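## Task

Pick two rods, neither of them red, and lay them in one straight end-to-end line whose total length equals the green rod's (8 cm). Colour gives length in cm: blue 1, magenta 2, grey 3, orange 4, lime 5, purple 6, red 7, green 8, pink 9, turquoise 10. Both rods must lie flat with their ends touching or nearly so. No second line of rods may exist, and every rod not in the line must sit at least one rod width away from it. The line must stay put without the robot holding it. At the end, open the grippers and move the arms away.

## Robot and tools

Robot: two 7-joint arms, left_arm and right_arm, each ending in a parallel two-finger gripper. These names are labels only and do not match image sides. All poses use one scene frame: origin on the table top midway between the arms, +z up, +x out over the table, left_arm on the +y side. Distances are in metres; orientations are quaternions written w first (qw, qx, qy, qz). The gripper's fingers point along its own +z axis and close along its own y axis. The reported end_effector_position is the point between the pads when closed. Closed fingertips stick out about 22 mm past it, open ones about 9 mm, and closing pushes the tips roughly 13 mm farther from the arm, so keep that clearance above the table.

Row format (used by every tool that commands motion): a flat list of 20 numbers covering both arms, even if only one moves. First left_arm: x, y, z, qw, qx, qy, qz (an absolute target pose in the scene frame), then left gripper position, force_limit, speed; then the same ten for right_arm. The three gripper numbers each lie in [-1, 1]. Position: +1 is fully open (85 mm), about -0.8 is where the pads touch, -1 closes until blocked. force_limit: -1 is about 20 N, 0 about 128 N, +1 about 235 N on a 40 mm object. speed: -1 about 20 mm/s, 0 about 85, +1 about 150; faster closes squeeze a bit harder. Resending the same three numbers leaves a gripper unchanged; note that 0 is a real command. New force or speed only applies after a position change of at least 0.01.

execute_actions(actions): a list of actions; each action is a table of up to 15 rows, one row per 1/30 s step; if fewer rows are given, the last is held for the remaining steps. An empty list just returns state and images. Each row's arm poses are absolute targets. A target more than 0.6 m from the gripper's current position along any of its axes gets the action refused for both arms; a badly formed or failing first action cancels the whole call. Every step, the commanded pose is clipped to within 70 mm and 16 degrees of the measured pose, so far targets need several actions; position wins over orientation if both cannot be met. To hold an orientation, repeat the same quaternion rather than copying a drifted reported one.

move(target, speed, blocking): target is one 20-number row; each gripper travels a straight line to its absolute pose, both finishing together, over 0.5 to 10 s (cut off at 10 s). speed is the path top speed in m/s, 0.002 to 0.5, default 0.25; turning is capped at twice that in rad/s. The finger numbers are sent at the start. Paths do not avoid obstacles or the other arm, and grippers may lag or overshoot, especially at full reach. Faster moves and targets set deeper past a contact press harder. The result adds a move: line (done, off_target, moving, held, fault) and limits such as paced (pose clipped) or held (steps blocked; the arm may then jump fast), plus each gripper's distance from its pose. With blocking=false the result comes after 0.5 s while motion continues; rows and new moves are refused until its end is seen, so call wait or stop first.

wait(seconds): 0 to 10 s, arms hold their last command; returns early if a running move ends. stop(): brakes a running move; needs room to brake; fingers keep going. zoom_image(camera, region): camera is cam_head_left, cam_head_right, cam_left_wrist or cam_right_wrist; region is [x0, y0, x1, y1] in pixels of that camera's 504x504 image, top-left origin, at most 504 by 504. finished_scene(scene): pass the current scene's number; irreversible; the result reports success and gives the next task. Replying without a tool call ends everything.

Reading results: the state line lists each arm's gripper position and quaternion (true hand position can differ, more at long reach). Hand target lines show where the controller is now steering. A pose unreachable line means the clearance check altered or blocked that arm's command; HELD marks step readings held back. object_status: 0 moving, 1 stopped while opening, 2 stopped while closing (a grip), 3 reached the command or pads met (a thin item may still be held). Confirm a grip by seeing 2 after sending -1. position_measured is in counts: 3 open, ~78 is 60 mm, ~130 is 40 mm, ~180 is 20 mm, ~230 pads meet. touch_left (-y finger) and touch_right (+y finger) give 28 cells in 7 groups of 4, from free end toward the arm, each group along gripper +x; empty reads near 0 with noise, about 30 at 10 N, 140 at 50 N, 240 at 100 N. Camera calibration lines give K and T_world_to_cam per camera for projecting scene points to pixels.

Avoid: pushing or knocking rods off the table, dropping held rods, hard slams or strong pressing, and arm-on-arm contact. Joint contact torque at its load limit (48.6 N m big joints, 30.6 N m wrist joints, held weight included) stops that arm for 10 s. Holding loads heats motors; at 60 °C a MOTOR HOT warning appears, at 75 °C the arm sinks (OVER-TEMPERATURE FAULT). Occasional tugs on held parts or pushes on loose rods can occur. For an idle arm, resend its last reported pose and its gripper numbers each call.

Each tool is called after "Emit:" by a JSON object that holds its "api" and its "payload", one argument or row to a line.

## Session

Emit:
{"api": "execute_actions", "payload": {
  "actions": []
}}

Scene clock: 0.00 s.
left_arm: end_effector_position=(+0.2070, +0.0842, +0.2521) position_measured=3 object_status=3 touch_left=n/a touch_right=n/a end_effector_quat_wxyz=(+0.261, +0.833, -0.461, -0.160) | right_arm: end_effector_position=(+0.2498, -0.3671, +0.1946) position_measured=3 object_status=3 touch_left=n/a touch_right=n/a end_effector_quat_wxyz=(-0.005, +0.449, +0.888, -0.093)
Joint positions: left_arm=[ 1.005  0.301 -0.709  1.948  0.573  1.511  3.678] | right_arm=[-0.372  0.151  0.161  2.101  0.145  1.011  0.416]
Joint velocities: left_arm=[-0.001 -0.     0.    -0.001  0.    -0.    -0.001] | right_arm=[ 0.    -0.     0.001  0.    -0.001  0.     0.   ]
Motor temperatures (°C, as the motors report them): left_arm=[36 29 27 30 43 39 44] | right_arm=[31 31 29 29 34 36 42]
Hand target (left_arm): +0.207, +0.084, +0.252; +0.261, +0.833, -0.461, -0.160
Hand target (right_arm): +0.250, -0.367, +0.195; -0.005, +0.449, +0.888, -0.093

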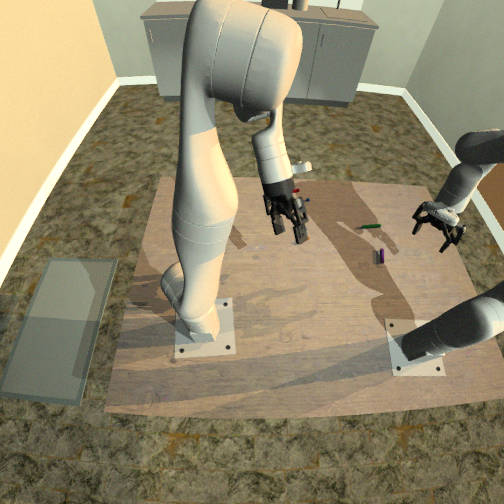

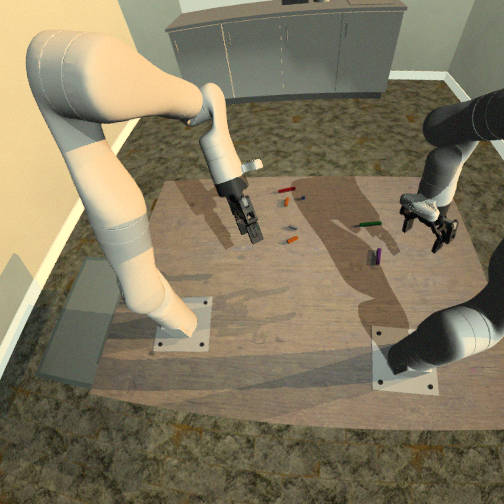

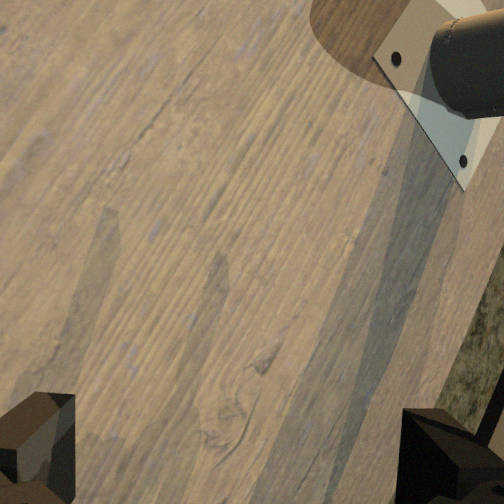

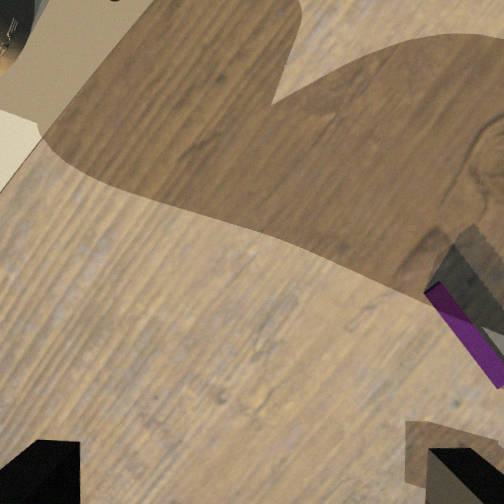

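Emit:
{"api": "zoom_image", "payload": {
  "camera": "cam_head_right",
  "region": [230, 170, 400, 290]
}}

Region (230, 170, 400, 290) of cam_head_right's 504x504 image, scaled by 2.965, with more detail than that image has; it fills the top 356 rows of this view, and the rest is white.

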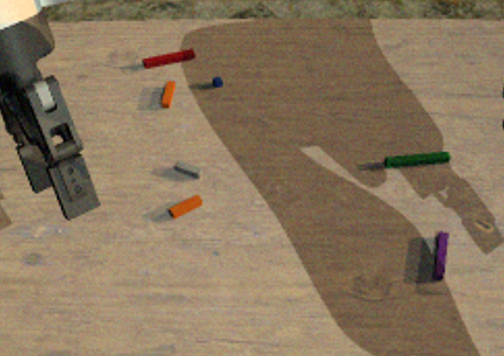

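Emit:
{"api": "move", "payload": {
  "target": [0.561,-0.019,0.12,0,1,0,0,1,0,0, 0.2498,-0.3671,0.1946,-0.005,0.449,0.888,-0.093,1,0,0],
  "speed": 0.3
}}

Scene clock: 2.97 s.
left_arm: end_effector_position=(+0.5606, -0.0201, +0.1191) position_measured=3 object_status=3 touch_left=((6 -6 5 -7) (7 -15 11 5) (-11 -3 -6 -3) (9 2 4 0) (8 3 -1 -6) (0 9 8 6) (-8 7 5 5)) touch_right=((-27 -1 36 6) (25 -3 -19 -17) (3 -10 -8 -11) (-13 10 21 -10) (0 -22 31 28) (-2 32 24 -33) (-1 -13 -34 -15)) end_effector_quat_wxyz=(+0.001, +1.000, +0.001, +0.001) | right_arm: end_effector_position=(+0.2498, -0.3671, +0.1946) position_measured=3 object_status=3 touch_left=((-13 5 7 22) (23 24 13 -3) (-2 -3 -3 12) (-5 1 -33 21) (7 5 -8 -19) (-4 -5 -10 4) (-2 -19 -5 -6)) touch_right=((11 7 -8 3) (4 14 4 -2) (6 6 -5 4) (-8 -3 12 -4) (6 -4 1 10) (-1 -8 -9 -2) (2 -6 -7 4)) end_effector_quat_wxyz=(-0.005, +0.449, +0.889, -0.093)
Joint positions: left_arm=[ 0.985  1.013 -0.879  1.053  0.733  1.36   4.85 ] | right_arm=[-0.372  0.151  0.161  2.101  0.146  1.011  0.416]
Joint velocities: left_arm=[-0.008  0.012  0.002 -0.005 -0.002  0.001  0.002] | right_arm=[-0.001  0.     0.001 -0.001 -0.001  0.     0.   ]
Motor temperatures (°C, as the motors report them): left_arm=[36 29 27 30 43 39 44] | right_arm=[31 31 29 29 34 36 42]
Hand target (left_arm): +0.561, -0.020, +0.118; +0.000, +1.000, +0.002, +0.000
Hand target (right_arm): +0.250, -0.367, +0.195; -0.005, +0.449, +0.889, -0.093
Off the commanded pose (left_arm): 0.001 m, 0 deg.
Off the commanded pose (right_arm): 0.000 m, 0 deg.
move: done
camera_calibration (this result's frames):
cam_left_wrist: T_world_to_cam=[[0.0544217, -0.998455, 0.0112537, -0.0488219], [-0.998372, -0.0542177, 0.0176976, 0.606266], [-0.0170601, -0.0121986, -0.99978, 0.275934], [0, 0, 0, 1]] pos_world=[0.612644, -0.0125101, 0.265694]
cam_right_wrist: T_world_to_cam=[[0.760914, 0.621063, -0.187857, 0.0803208], [0.637353, -0.769684, 0.0369899, -0.390806], [-0.121617, -0.147877, -0.9815, 0.314786], [0, 0, 0, 1]] pos_world=[0.226247, -0.304132, 0.338507]

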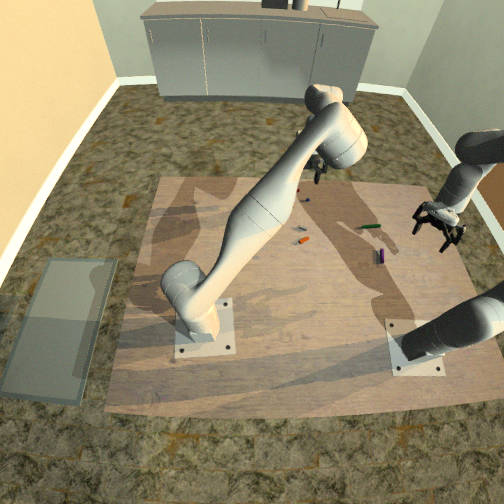

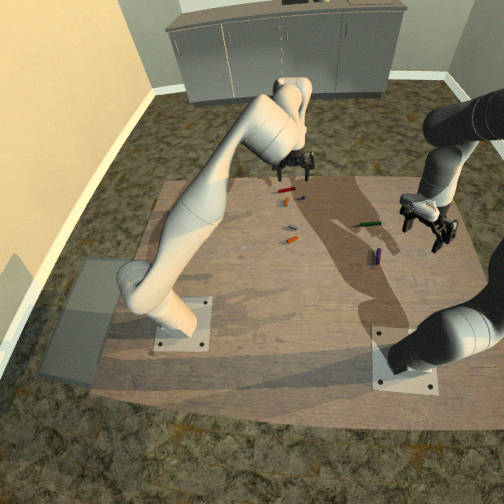

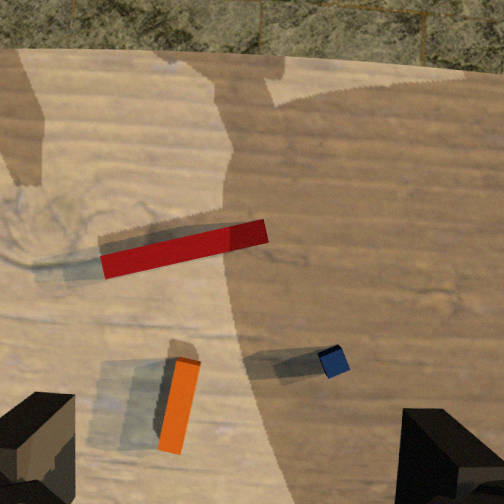

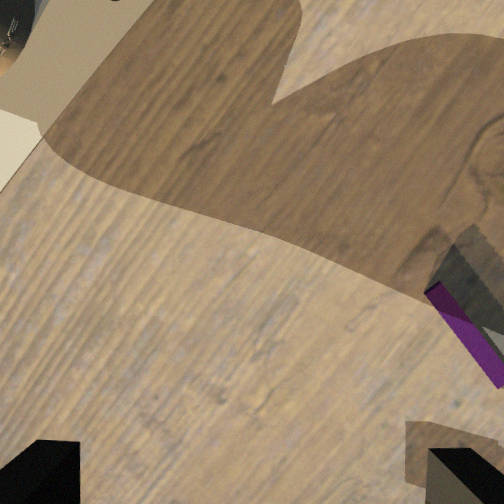

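Emit:
{"api": "move", "payload": {
  "target": [0.548,0.0136,0.026,0,0.9945,-0.1045,0,1,0,0, 0.2498,-0.3671,0.1946,-0.005,0.449,0.888,-0.093,1,0,0],
  "speed": 0.15
}}

Emit:
{"api": "execute_actions", "payload": {
  "actions": [
    [[0.548,0.0136,0.026,0,0.9945,-0.1045,0,-1,0,0, 0.2498,-0.3671,0.1946,-0.005,0.449,0.888,-0.093,1,0,0]],
    [[0.548,0.0136,0.026,0,0.9945,-0.1045,0,-1,0,0, 0.2498,-0.3671,0.1946,-0.005,0.449,0.888,-0.093,1,0,0]]
  ]
}}

Scene clock: 4.30 s.
left_arm: end_effector_position=(+0.5477, +0.0136, +0.0261) position_measured=3 object_status=3 touch_left=((6 0 2 -7) (1 -4 9 6) (2 -11 -4 4) (2 6 4 -2) (9 -10 0 -2) (1 2 2 -11) (3 11 8 -3)) touch_right=((18 -11 -17 21) (-22 -30 -16 11) (-23 -16 -23 8) (11 -6 24 2) (-3 -6 -16 -22) (7 2 20 7) (-4 34 -8 -7)) end_effector_quat_wxyz=(+0.000, +0.995, -0.105, -0.000) | right_arm: end_effector_position=(+0.2498, -0.3671, +0.1946) position_measured=3 object_status=3 touch_left=((-36 0 7 10) (-13 -9 17 10) (6 -8 -9 -26) (-17 13 -12 13) (0 -4 -21 -22) (26 7 -7 31) (4 -8 -5 -11)) touch_right=((14 -3 -6 -2) (-8 8 -2 -8) (-4 -14 2 9) (3 -4 0 2) (0 -5 7 14) (4 2 -13 -10) (-7 1 -4 2)) end_effector_quat_wxyz=(-0.005, +0.449, +0.889, -0.093)
Joint positions: left_arm=[ 0.972  1.068 -0.799  1.272  0.776  1.113  4.51 ] | right_arm=[-0.372  0.151  0.161  2.101  0.146  1.011  0.416]
Joint velocities: left_arm=[ 0.    -0.001 -0.001  0.001  0.    -0.    -0.   ] | right_arm=[-0.001 -0.    -0.001 -0.    -0.002  0.     0.   ]
Motor temperatures (°C, as the motors report them): left_arm=[36 29 27 30 43 39 44] | right_arm=[31 31 29 29 34 36 42]
Hand target (left_arm): +0.548, +0.014, +0.026; +0.000, +0.995, -0.105, -0.000
Hand target (right_arm): +0.250, -0.367, +0.195; -0.005, +0.449, +0.889, -0.093
Off the commanded pose (left_arm): 0.000 m, 0 deg.
Off the commanded pose (right_arm): 0.000 m, 0 deg.
move: done
camera_calibration (this result's frames):
cam_left_wrist: T_world_to_cam=[[-0.157529, -0.987463, 0.0100349, 0.102517], [-0.987309, 0.157695, 0.0187893, 0.587896], [-0.0201362, -0.00694773, -0.999773, 0.184673], [0, 0, 0, 1]] pos_world=[0.600303, 0.00980615, 0.172557]
cam_right_wrist: T_world_to_cam=[[0.760914, 0.621062, -0.18786, 0.0803219], [0.637353, -0.769684, 0.0369906, -0.390806], [-0.121619, -0.14788, -0.981499, 0.314786], [0, 0, 0, 1]] pos_world=[0.226247, -0.304132, 0.338507]

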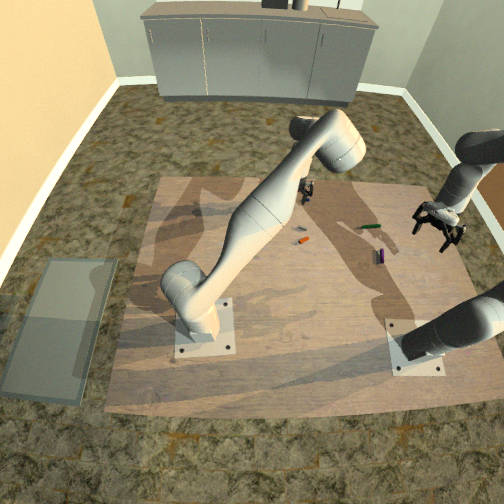

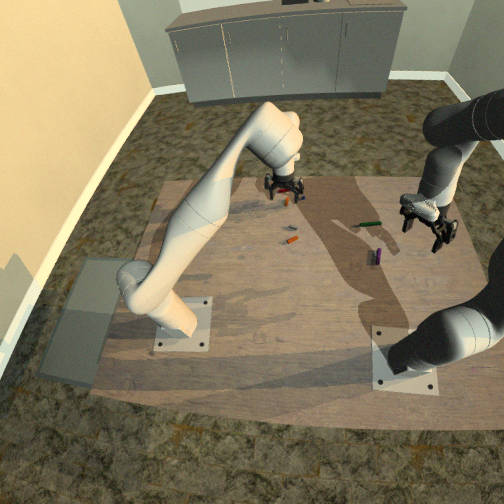

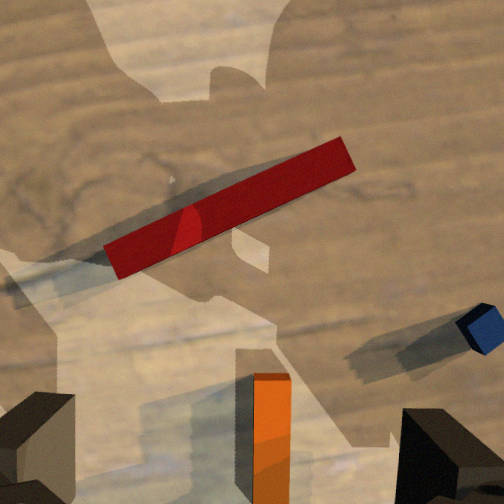

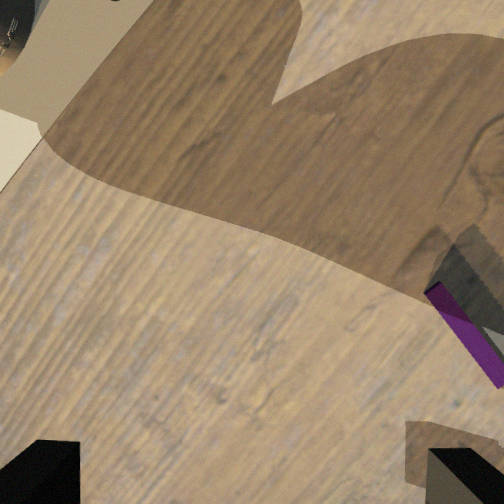

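Scene clock: 5.30 s.
left_arm: end_effector_position=(+0.5481, +0.0136, +0.0262) position_measured=208 object_status=0 touch_left=((625 694 625 479) (119 159 154 122) (-3 -16 -1 7) (14 -3 2 -9) (7 -7 2 -7) (-6 15 4 -4) (0 3 8 -2)) touch_right=((620 658 767 611) (122 129 156 140) (-14 -8 21 -13) (-3 0 -7 -12) (1 5 25 -49) (-10 -1 16 5) (7 22 11 -12)) end_effector_quat_wxyz=(+0.000, +0.995, -0.105, +0.000) | right_arm: end_effector_position=(+0.2498, -0.3671, +0.1946) position_measured=3 object_status=3 touch_left=((20 6 -8 4) (6 -27 24 -22) (9 4 -15 -18) (8 10 28 12) (-9 -10 -14 -13) (13 6 6 -18) (9 -34 -22 -1)) touch_right=((4 4 2 -2) (-4 12 3 -8) (2 -10 2 7) (3 -17 -5 -2) (4 3 -3 4) (-8 -4 -10 -2) (5 9 -3 -1)) end_effector_quat_wxyz=(-0.005, +0.449, +0.889, -0.093)
Joint positions: left_arm=[ 0.972  1.068 -0.799  1.27   0.776  1.114  4.511] | right_arm=[-0.372  0.151  0.161  2.101  0.146  1.011  0.416]
Joint velocities: left_arm=[-0.    -0.005 -0.001 -0.001 -0.001  0.002 -0.001] | right_arm=[ 0.001  0.    -0.001  0.001  0.     0.001 -0.   ]
Motor temperatures (°C, as the motors report them): left_arm=[36 29 27 30 43 39 44] | right_arm=[31 31 29 29 34 36 42]
Hand target (left_arm): +0.548, +0.014, +0.026; -0.000, +0.995, -0.105, -0.000
Hand target (right_arm): +0.250, -0.367, +0.195; -0.005, +0.449, +0.889, -0.093
Off the commanded pose (left_arm): 0.000 m, 0 deg.
Off the commanded pose (right_arm): 0.000 m, 0 deg.
Step readings (end_effector_position; steps 1 to 15: 1st action; 16 to 30: 2nd action):
0: left_arm (+0.5477, +0.0136, +0.0261) | right_arm (+0.2498, -0.3671, +0.1946)
1: left_arm (+0.5477, +0.0136, +0.0260) | right_arm (+0.2498, -0.3671, +0.1946)
2: left_arm (+0.5479, +0.0136, +0.0260) | right_arm (+0.2498, -0.3671, +0.1946)
4: left_arm (+0.5480, +0.0136, +0.0260) | right_arm (+0.2498, -0.3671, +0.1946)
8: left_arm (+0.5480, +0.0136, +0.0260) | right_arm (+0.2498, -0.3671, +0.1946)
15: left_arm (+0.5480, +0.0136, +0.0260) | right_arm (+0.2498, -0.3671, +0.1946)
16: left_arm (+0.5480, +0.0136, +0.0260) | right_arm (+0.2498, -0.3671, +0.1946)
17: left_arm (+0.5480, +0.0136, +0.0260) | right_arm (+0.2498, -0.3671, +0.1946)
19: left_arm (+0.5480, +0.0136, +0.0260) | right_arm (+0.2498, -0.3671, +0.1946)
23: left_arm (+0.5480, +0.0136, +0.0260) | right_arm (+0.2498, -0.3671, +0.1946)
30: end_effector_position above
camera_calibration (this result's frames):
cam_left_wrist: T_world_to_cam=[[-0.157222, -0.987514, 0.00986097, 0.102361], [-0.987368, 0.157382, 0.0183382, 0.588367], [-0.0196611, -0.00685324, -0.999783, 0.184561], [0, 0, 0, 1]] pos_world=[0.600656, 0.00974958, 0.172722]
cam_right_wrist: T_world_to_cam=[[0.760914, 0.621062, -0.18786, 0.0803217], [0.637352, -0.769684, 0.0369906, -0.390806], [-0.121619, -0.14788, -0.981499, 0.314786], [0, 0, 0, 1]] pos_world=[0.226247, -0.304132, 0.338507]

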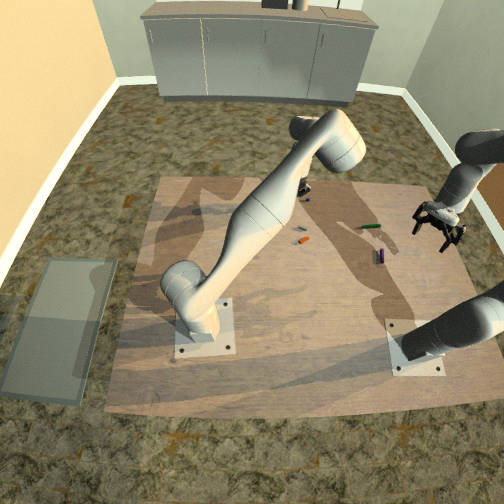

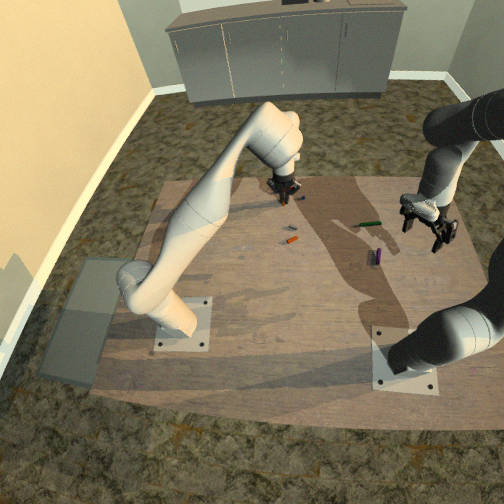

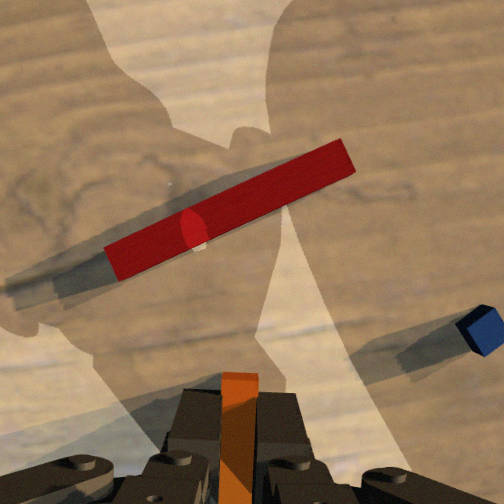

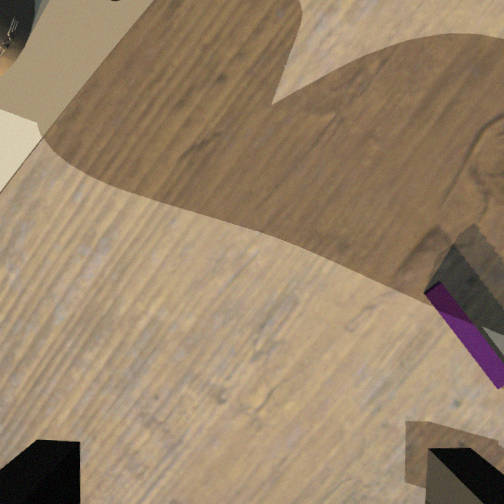

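Emit:
{"api": "move", "payload": {
  "target": [0.354,-0.005,0.10,0,0.843,-0.537,0,-1,0,0, 0.2498,-0.3671,0.1946,-0.005,0.449,0.888,-0.093,1,0,0],
  "speed": 0.3
}}

Scene clock: 7.43 s.
left_arm: end_effector_position=(+0.3543, -0.0036, +0.1000) position_measured=212 object_status=2 touch_left=((765 821 752 600) (168 212 181 142) (-6 -7 7 8) (-7 -3 -3 -3) (14 0 -5 -7) (1 4 0 -3) (-5 0 3 1)) touch_right=((787 824 908 743) (137 148 177 189) (-8 -4 -4 26) (-18 -15 5 -10) (11 2 3 -9) (-11 5 -7 -3) (-22 -17 1 -7)) end_effector_quat_wxyz=(-0.001, +0.843, -0.537, -0.001) | right_arm: end_effector_position=(+0.2498, -0.3671, +0.1946) position_measured=3 object_status=3 touch_left=((-19 -11 4 -11) (-3 -10 -1 27) (16 2 -12 -2) (1 -4 7 1) (11 14 -12 -14) (2 12 26 -4) (-6 -27 -21 17)) touch_right=((6 7 -13 -6) (-9 0 -10 -3) (-3 -10 7 6) (-8 -12 2 -3) (-6 -5 -8 10) (7 -9 -6 -10) (5 0 -16 -3)) end_effector_quat_wxyz=(-0.005, +0.449, +0.889, -0.093)
Joint positions: left_arm=[ 1.308  0.667 -0.711  1.782  0.538  0.899  3.838] | right_arm=[-0.372  0.151  0.161  2.101  0.146  1.011  0.416]
Joint velocities: left_arm=[ 0.006 -0.009  0.001  0.002 -0.001 -0.001  0.001] | right_arm=[ 0.001  0.     0.     0.     0.001 -0.     0.   ]
Motor temperatures (°C, as the motors report them): left_arm=[36 29 27 30 43 39 44] | right_arm=[31 31 29 29 34 36 42]
Hand target (left_arm): +0.354, -0.004, +0.100; -0.001, +0.843, -0.538, -0.000
Hand target (right_arm): +0.250, -0.367, +0.195; -0.005, +0.449, +0.889, -0.093
Off the commanded pose (left_arm): 0.001 m, 0 deg.
Off the commanded pose (right_arm): 0.000 m, 0 deg.
move: done
camera_calibration (this result's frames):
cam_left_wrist: T_world_to_cam=[[-0.883477, -0.468408, 0.00784705, 0.3136], [-0.468176, 0.883389, 0.0208693, 0.216796], [-0.0167073, 0.0147638, -0.999751, 0.253429], [0, 0, 0, 1]] pos_world=[0.382791, -0.0483642, 0.246381]
cam_right_wrist: T_world_to_cam=[[0.760914, 0.621062, -0.18786, 0.0803217], [0.637353, -0.769684, 0.0369907, -0.390806], [-0.121619, -0.14788, -0.981499, 0.314786], [0, 0, 0, 1]] pos_world=[0.226247, -0.304132, 0.338507]

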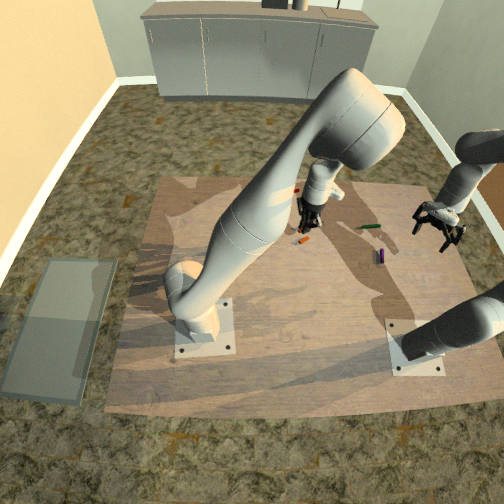

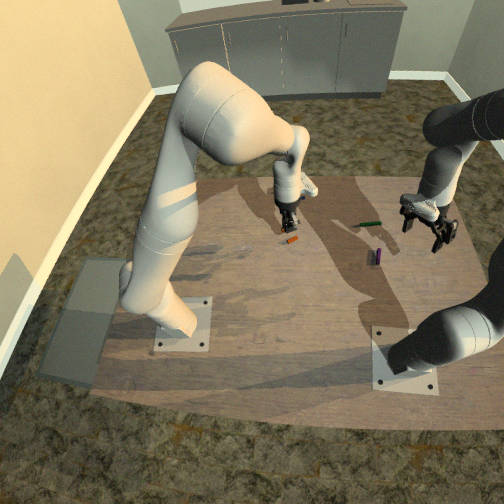

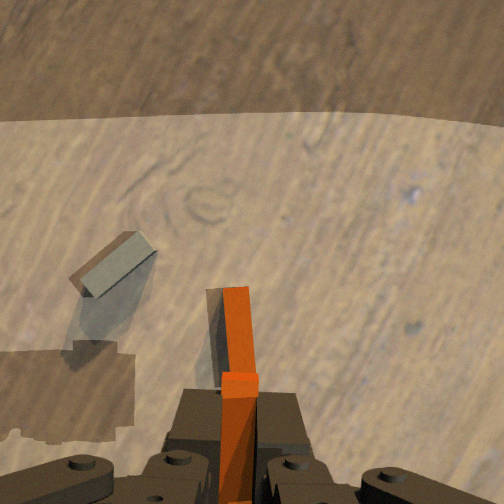

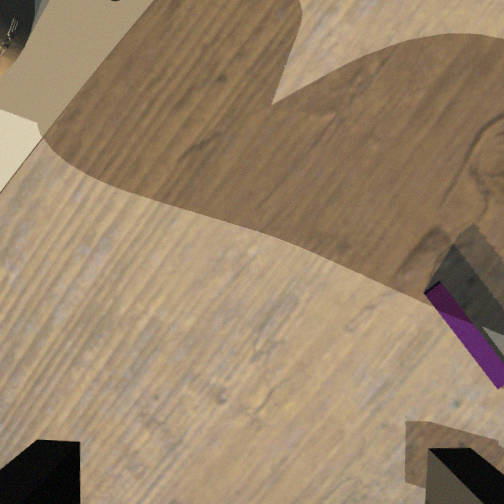

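Emit:
{"api": "move", "payload": {
  "target": [0.3455,0.018,0.035,0,0.864,-0.504,0,-1,0,0, 0.2498,-0.3671,0.1946,-0.005,0.449,0.888,-0.093,1,0,0],
  "speed": 0.15
}}

Scene clock: 8.57 s.
left_arm: end_effector_position=(+0.3452, +0.0177, +0.0353) position_measured=212 object_status=2 touch_left=((757 833 747 579) (169 215 194 144) (-2 -12 0 7) (3 -3 -6 0) (6 -1 -5 13) (-4 3 5 -2) (6 4 -5 12)) touch_right=((756 785 903 729) (163 136 211 207) (13 3 15 -7) (-10 21 43 -4) (12 9 -20 4) (12 -27 -7 -12) (6 -11 13 -19)) end_effector_quat_wxyz=(+0.000, +0.864, -0.504, +0.000) | right_arm: end_effector_position=(+0.2498, -0.3671, +0.1946) position_measured=3 object_status=3 touch_left=((-11 -9 20 19) (26 8 -1 24) (15 21 -11 -12) (28 -15 19 -6) (0 22 -17 -9) (8 4 26 -15) (-14 4 -2 -12)) touch_right=((9 6 2 5) (6 -7 -5 -3) (4 -5 -4 5) (-2 -10 7 -3) (4 -13 5 5) (17 2 -10 1) (4 13 -10 10)) end_effector_quat_wxyz=(-0.005, +0.449, +0.889, -0.093)
Joint positions: left_arm=[ 1.248  0.748 -0.641  1.91   0.675  0.711  3.763] | right_arm=[-0.372  0.151  0.161  2.101  0.146  1.011  0.416]
Joint velocities: left_arm=[-0.004  0.004 -0.002  0.001  0.001  0.    -0.002] | right_arm=[ 0.     0.001 -0.     0.001 -0.001 -0.    -0.   ]
Motor temperatures (°C, as the motors report them): left_arm=[36 29 27 30 43 39 44] | right_arm=[31 31 29 29 34 36 42]
Hand target (left_arm): +0.345, +0.018, +0.035; +0.000, +0.864, -0.504, +0.000
Hand target (right_arm): +0.250, -0.367, +0.195; -0.005, +0.449, +0.889, -0.093
Off the commanded pose (left_arm): 0.001 m, 0 deg.
Off the commanded pose (right_arm): 0.000 m, 0 deg.
move: done
camera_calibration (this result's frames):
cam_left_wrist: T_world_to_cam=[[-0.844301, -0.535768, 0.0104141, 0.303606], [-0.535554, 0.844312, 0.0178661, 0.219097], [-0.0183649, 0.00950705, -0.999786, 0.18896], [0, 0, 0, 1]] pos_world=[0.377143, -0.0241203, 0.181843]
cam_right_wrist: T_world_to_cam=[[0.760914, 0.621062, -0.18786, 0.0803217], [0.637353, -0.769684, 0.0369908, -0.390806], [-0.121619, -0.14788, -0.981499, 0.314786], [0, 0, 0, 1]] pos_world=[0.226247, -0.304132, 0.338507]

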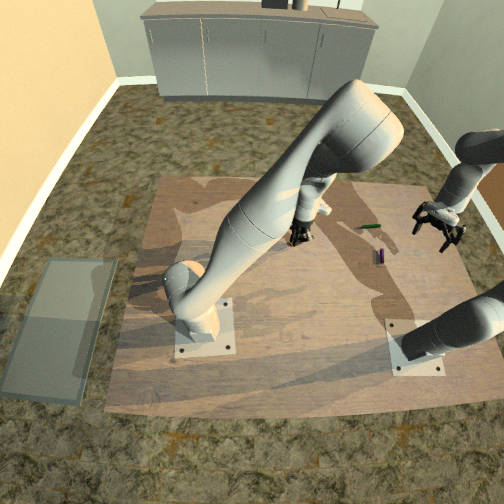

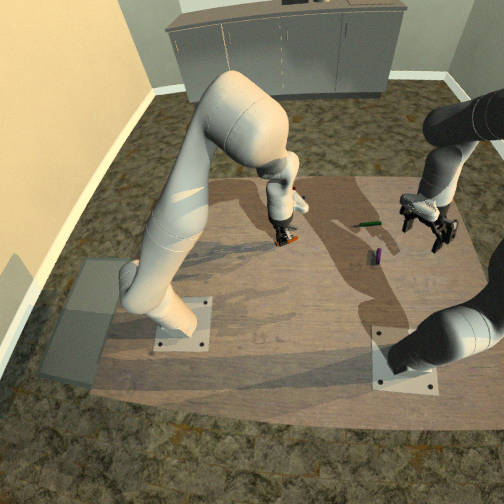

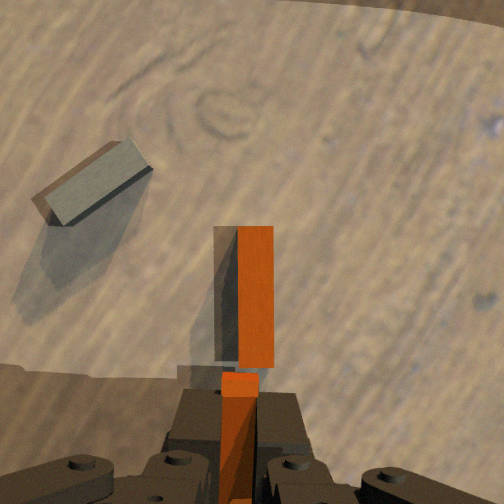

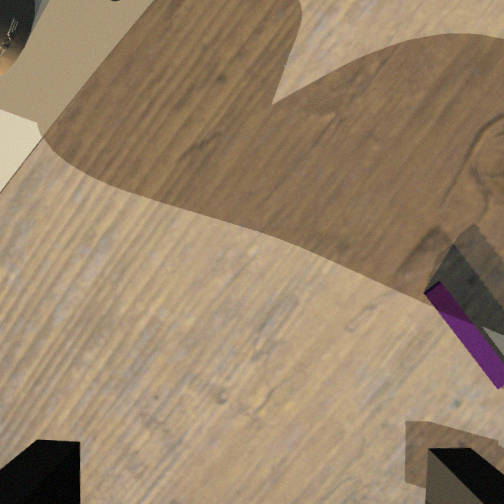

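Emit:
{"api": "execute_actions", "payload": {
  "actions": [
    [[0.3406,0.0173,0.035,0,0.864,-0.504,0,-1,0,0, 0.2498,-0.3671,0.1946,-0.005,0.449,0.888,-0.093,1,0,0]],
    [[0.3406,0.0173,0.0265,0,0.864,-0.504,0,-1,0,0, 0.2498,-0.3671,0.1946,-0.005,0.449,0.888,-0.093,1,0,0]],
    [[0.3406,0.0173,0.0265,0,0.864,-0.504,0,1,0,0, 0.2498,-0.3671,0.1946,-0.005,0.449,0.888,-0.093,1,0,0]],
    [[0.3406,0.0173,0.08,0,0.864,-0.504,0,1,0,0, 0.2498,-0.3671,0.1946,-0.005,0.449,0.888,-0.093,1,0,0]],
    [[0.3406,0.0173,0.13,0,0.864,-0.504,0,1,0,0, 0.2498,-0.3671,0.1946,-0.005,0.449,0.888,-0.093,1,0,0]]
  ]
}}

Scene clock: 11.27 s.
left_arm: end_effector_position=(+0.3409, +0.0175, +0.1297) position_measured=3 object_status=3 touch_left=((2 3 -2 -2) (6 4 13 11) (1 -5 -3 3) (3 -9 -2 0) (6 -7 -1 -5) (-1 6 1 2) (4 -3 6 6)) touch_right=((4 -23 8 -1) (20 6 6 12) (24 -5 -17 -11) (-7 -4 33 17) (-7 -3 5 3) (-17 25 19 20) (-7 -26 4 23)) end_effector_quat_wxyz=(-0.000, +0.864, -0.504, -0.000) | right_arm: end_effector_position=(+0.2498, -0.3671, +0.1946) position_measured=3 object_status=3 touch_left=((-6 -2 13 5) (-19 3 8 -8) (-2 29 -6 -8) (7 -5 6 -10) (-11 -11 -2 -6) (2 -4 11 6) (12 10 -20 -22)) touch_right=((9 -3 7 -4) (3 6 -6 4) (-3 -9 4 3) (10 -9 8 -1) (-12 -4 3 2) (3 -3 -8 -5) (2 5 -8 8)) end_effector_quat_wxyz=(-0.005, +0.449, +0.889, -0.093)
Joint positions: left_arm=[ 1.346  0.579 -0.763  1.831  0.49   0.931  3.923] | right_arm=[-0.372  0.151  0.161  2.101  0.146  1.011  0.416]
Joint velocities: left_arm=[ 0.004 -0.007  0.002 -0.001 -0.002 -0.001  0.   ] | right_arm=[-0.001 -0.     0.     0.    -0.001 -0.     0.   ]
Motor temperatures (°C, as the motors report them): left_arm=[36 29 27 30 43 39 44] | right_arm=[31 31 29 29 34 36 42]
Hand target (left_arm): +0.341, +0.017, +0.130; -0.000, +0.864, -0.504, +0.000
Hand target (right_arm): +0.250, -0.367, +0.195; -0.005, +0.449, +0.889, -0.093
Off the commanded pose (left_arm): 0.001 m, 0 deg.
Off the commanded pose (right_arm): 0.000 m, 0 deg.
Step readings (end_effector_position; steps 1 to 15: 1st action; 16 to 30: 2nd action; 31 to 45: 3rd action; 46 to 60: 4th action; 61 to 75: 5th action):
0: left_arm (+0.3453, +0.0179, +0.0352) | right_arm (+0.2498, -0.3671, +0.1946)
1: left_arm (+0.3449, +0.0178, +0.0352) | right_arm (+0.2498, -0.3671, +0.1946)
2: left_arm (+0.3433, +0.0175, +0.0354) | right_arm (+0.2498, -0.3671, +0.1946)
4: left_arm (+0.3406, +0.0172, +0.0350) | right_arm (+0.2498, -0.3671, +0.1946)
8: left_arm (+0.3407, +0.0175, +0.0350) | right_arm (+0.2498, -0.3671, +0.1946)
15: left_arm (+0.3406, +0.0174, +0.0350) | right_arm (+0.2498, -0.3671, +0.1946)
16: left_arm (+0.3407, +0.0176, +0.0345) | right_arm (+0.2498, -0.3671, +0.1946)
17: left_arm (+0.3412, +0.0182, +0.0317) | right_arm (+0.2498, -0.3671, +0.1946)
19: left_arm (+0.3407, +0.0178, +0.0271) | right_arm (+0.2498, -0.3671, +0.1946)
23: left_arm (+0.3404, +0.0169, +0.0267) | right_arm (+0.2498, -0.3671, +0.1946)
30: left_arm (+0.3406, +0.0173, +0.0265) | right_arm (+0.2498, -0.3671, +0.1946)
31: left_arm (+0.3406, +0.0173, +0.0265) | right_arm (+0.2498, -0.3671, +0.1946)
32: left_arm (+0.3406, +0.0173, +0.0265) | right_arm (+0.2498, -0.3671, +0.1946)
34: left_arm (+0.3406, +0.0173, +0.0265) | right_arm (+0.2498, -0.3671, +0.1946)
38: left_arm (+0.3406, +0.0173, +0.0265) | right_arm (+0.2498, -0.3671, +0.1946)
45: left_arm (+0.3406, +0.0173, +0.0265) | right_arm (+0.2498, -0.3671, +0.1946)
46: left_arm (+0.3405, +0.0171, +0.0271) | right_arm (+0.2498, -0.3671, +0.1946)
47: left_arm (+0.3402, +0.0165, +0.0301) | right_arm (+0.2498, -0.3671, +0.1946)
49: left_arm (+0.3398, +0.0150, +0.0445) | right_arm (+0.2498, -0.3671, +0.1946)
53: left_arm (+0.3416, +0.0183, +0.0757) | right_arm (+0.2498, -0.3671, +0.1946)
60: left_arm (+0.3410, +0.0177, +0.0796) | right_arm (+0.2498, -0.3671, +0.1946)
61: left_arm (+0.3408, +0.0174, +0.0803) | right_arm (+0.2498, -0.3671, +0.1946)
62: left_arm (+0.3402, +0.0165, +0.0836) | right_arm (+0.2498, -0.3671, +0.1946)
64: left_arm (+0.3394, +0.0150, +0.0992) | right_arm (+0.2498, -0.3671, +0.1946)
68: left_arm (+0.3419, +0.0187, +0.1272) | right_arm (+0.2498, -0.3671, +0.1946)
75: end_effector_position above
camera_calibration (this result's frames):
cam_left_wrist: T_world_to_cam=[[-0.843568, -0.536942, 0.00926756, 0.298865], [-0.536712, 0.843542, 0.0194408, 0.215458], [-0.0182562, 0.0114257, -0.999768, 0.283169], [0, 0, 0, 1]] pos_world=[0.372921, -0.0245102, 0.276145]
cam_right_wrist: T_world_to_cam=[[0.760914, 0.621062, -0.18786, 0.0803219], [0.637352, -0.769684, 0.0369907, -0.390806], [-0.121619, -0.14788, -0.981499, 0.314786], [0, 0, 0, 1]] pos_world=[0.226247, -0.304132, 0.338507]

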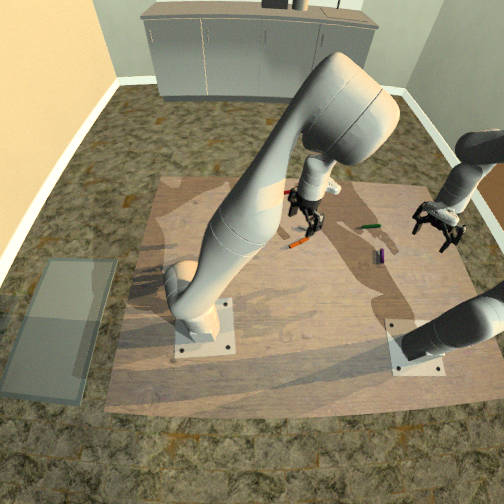

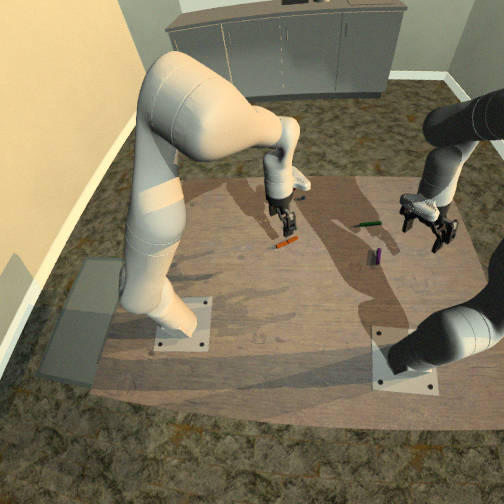

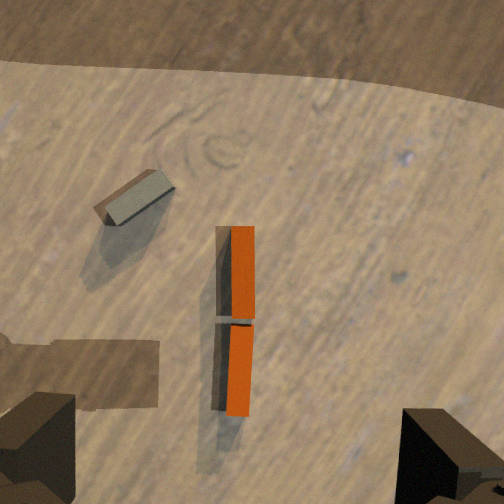

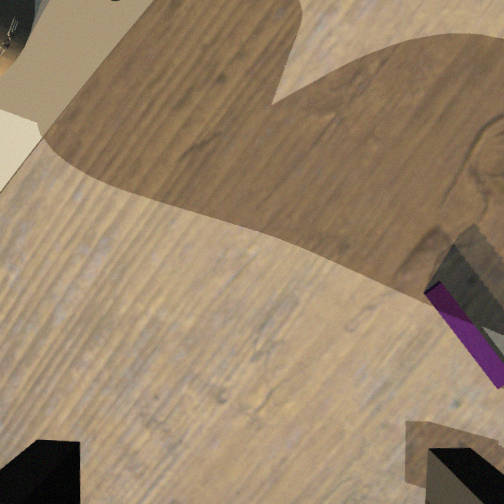

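Good.

Emit:
{"api": "finished_scene", "payload": {
  "scene": 1
}}

The scene is finished: the task was done.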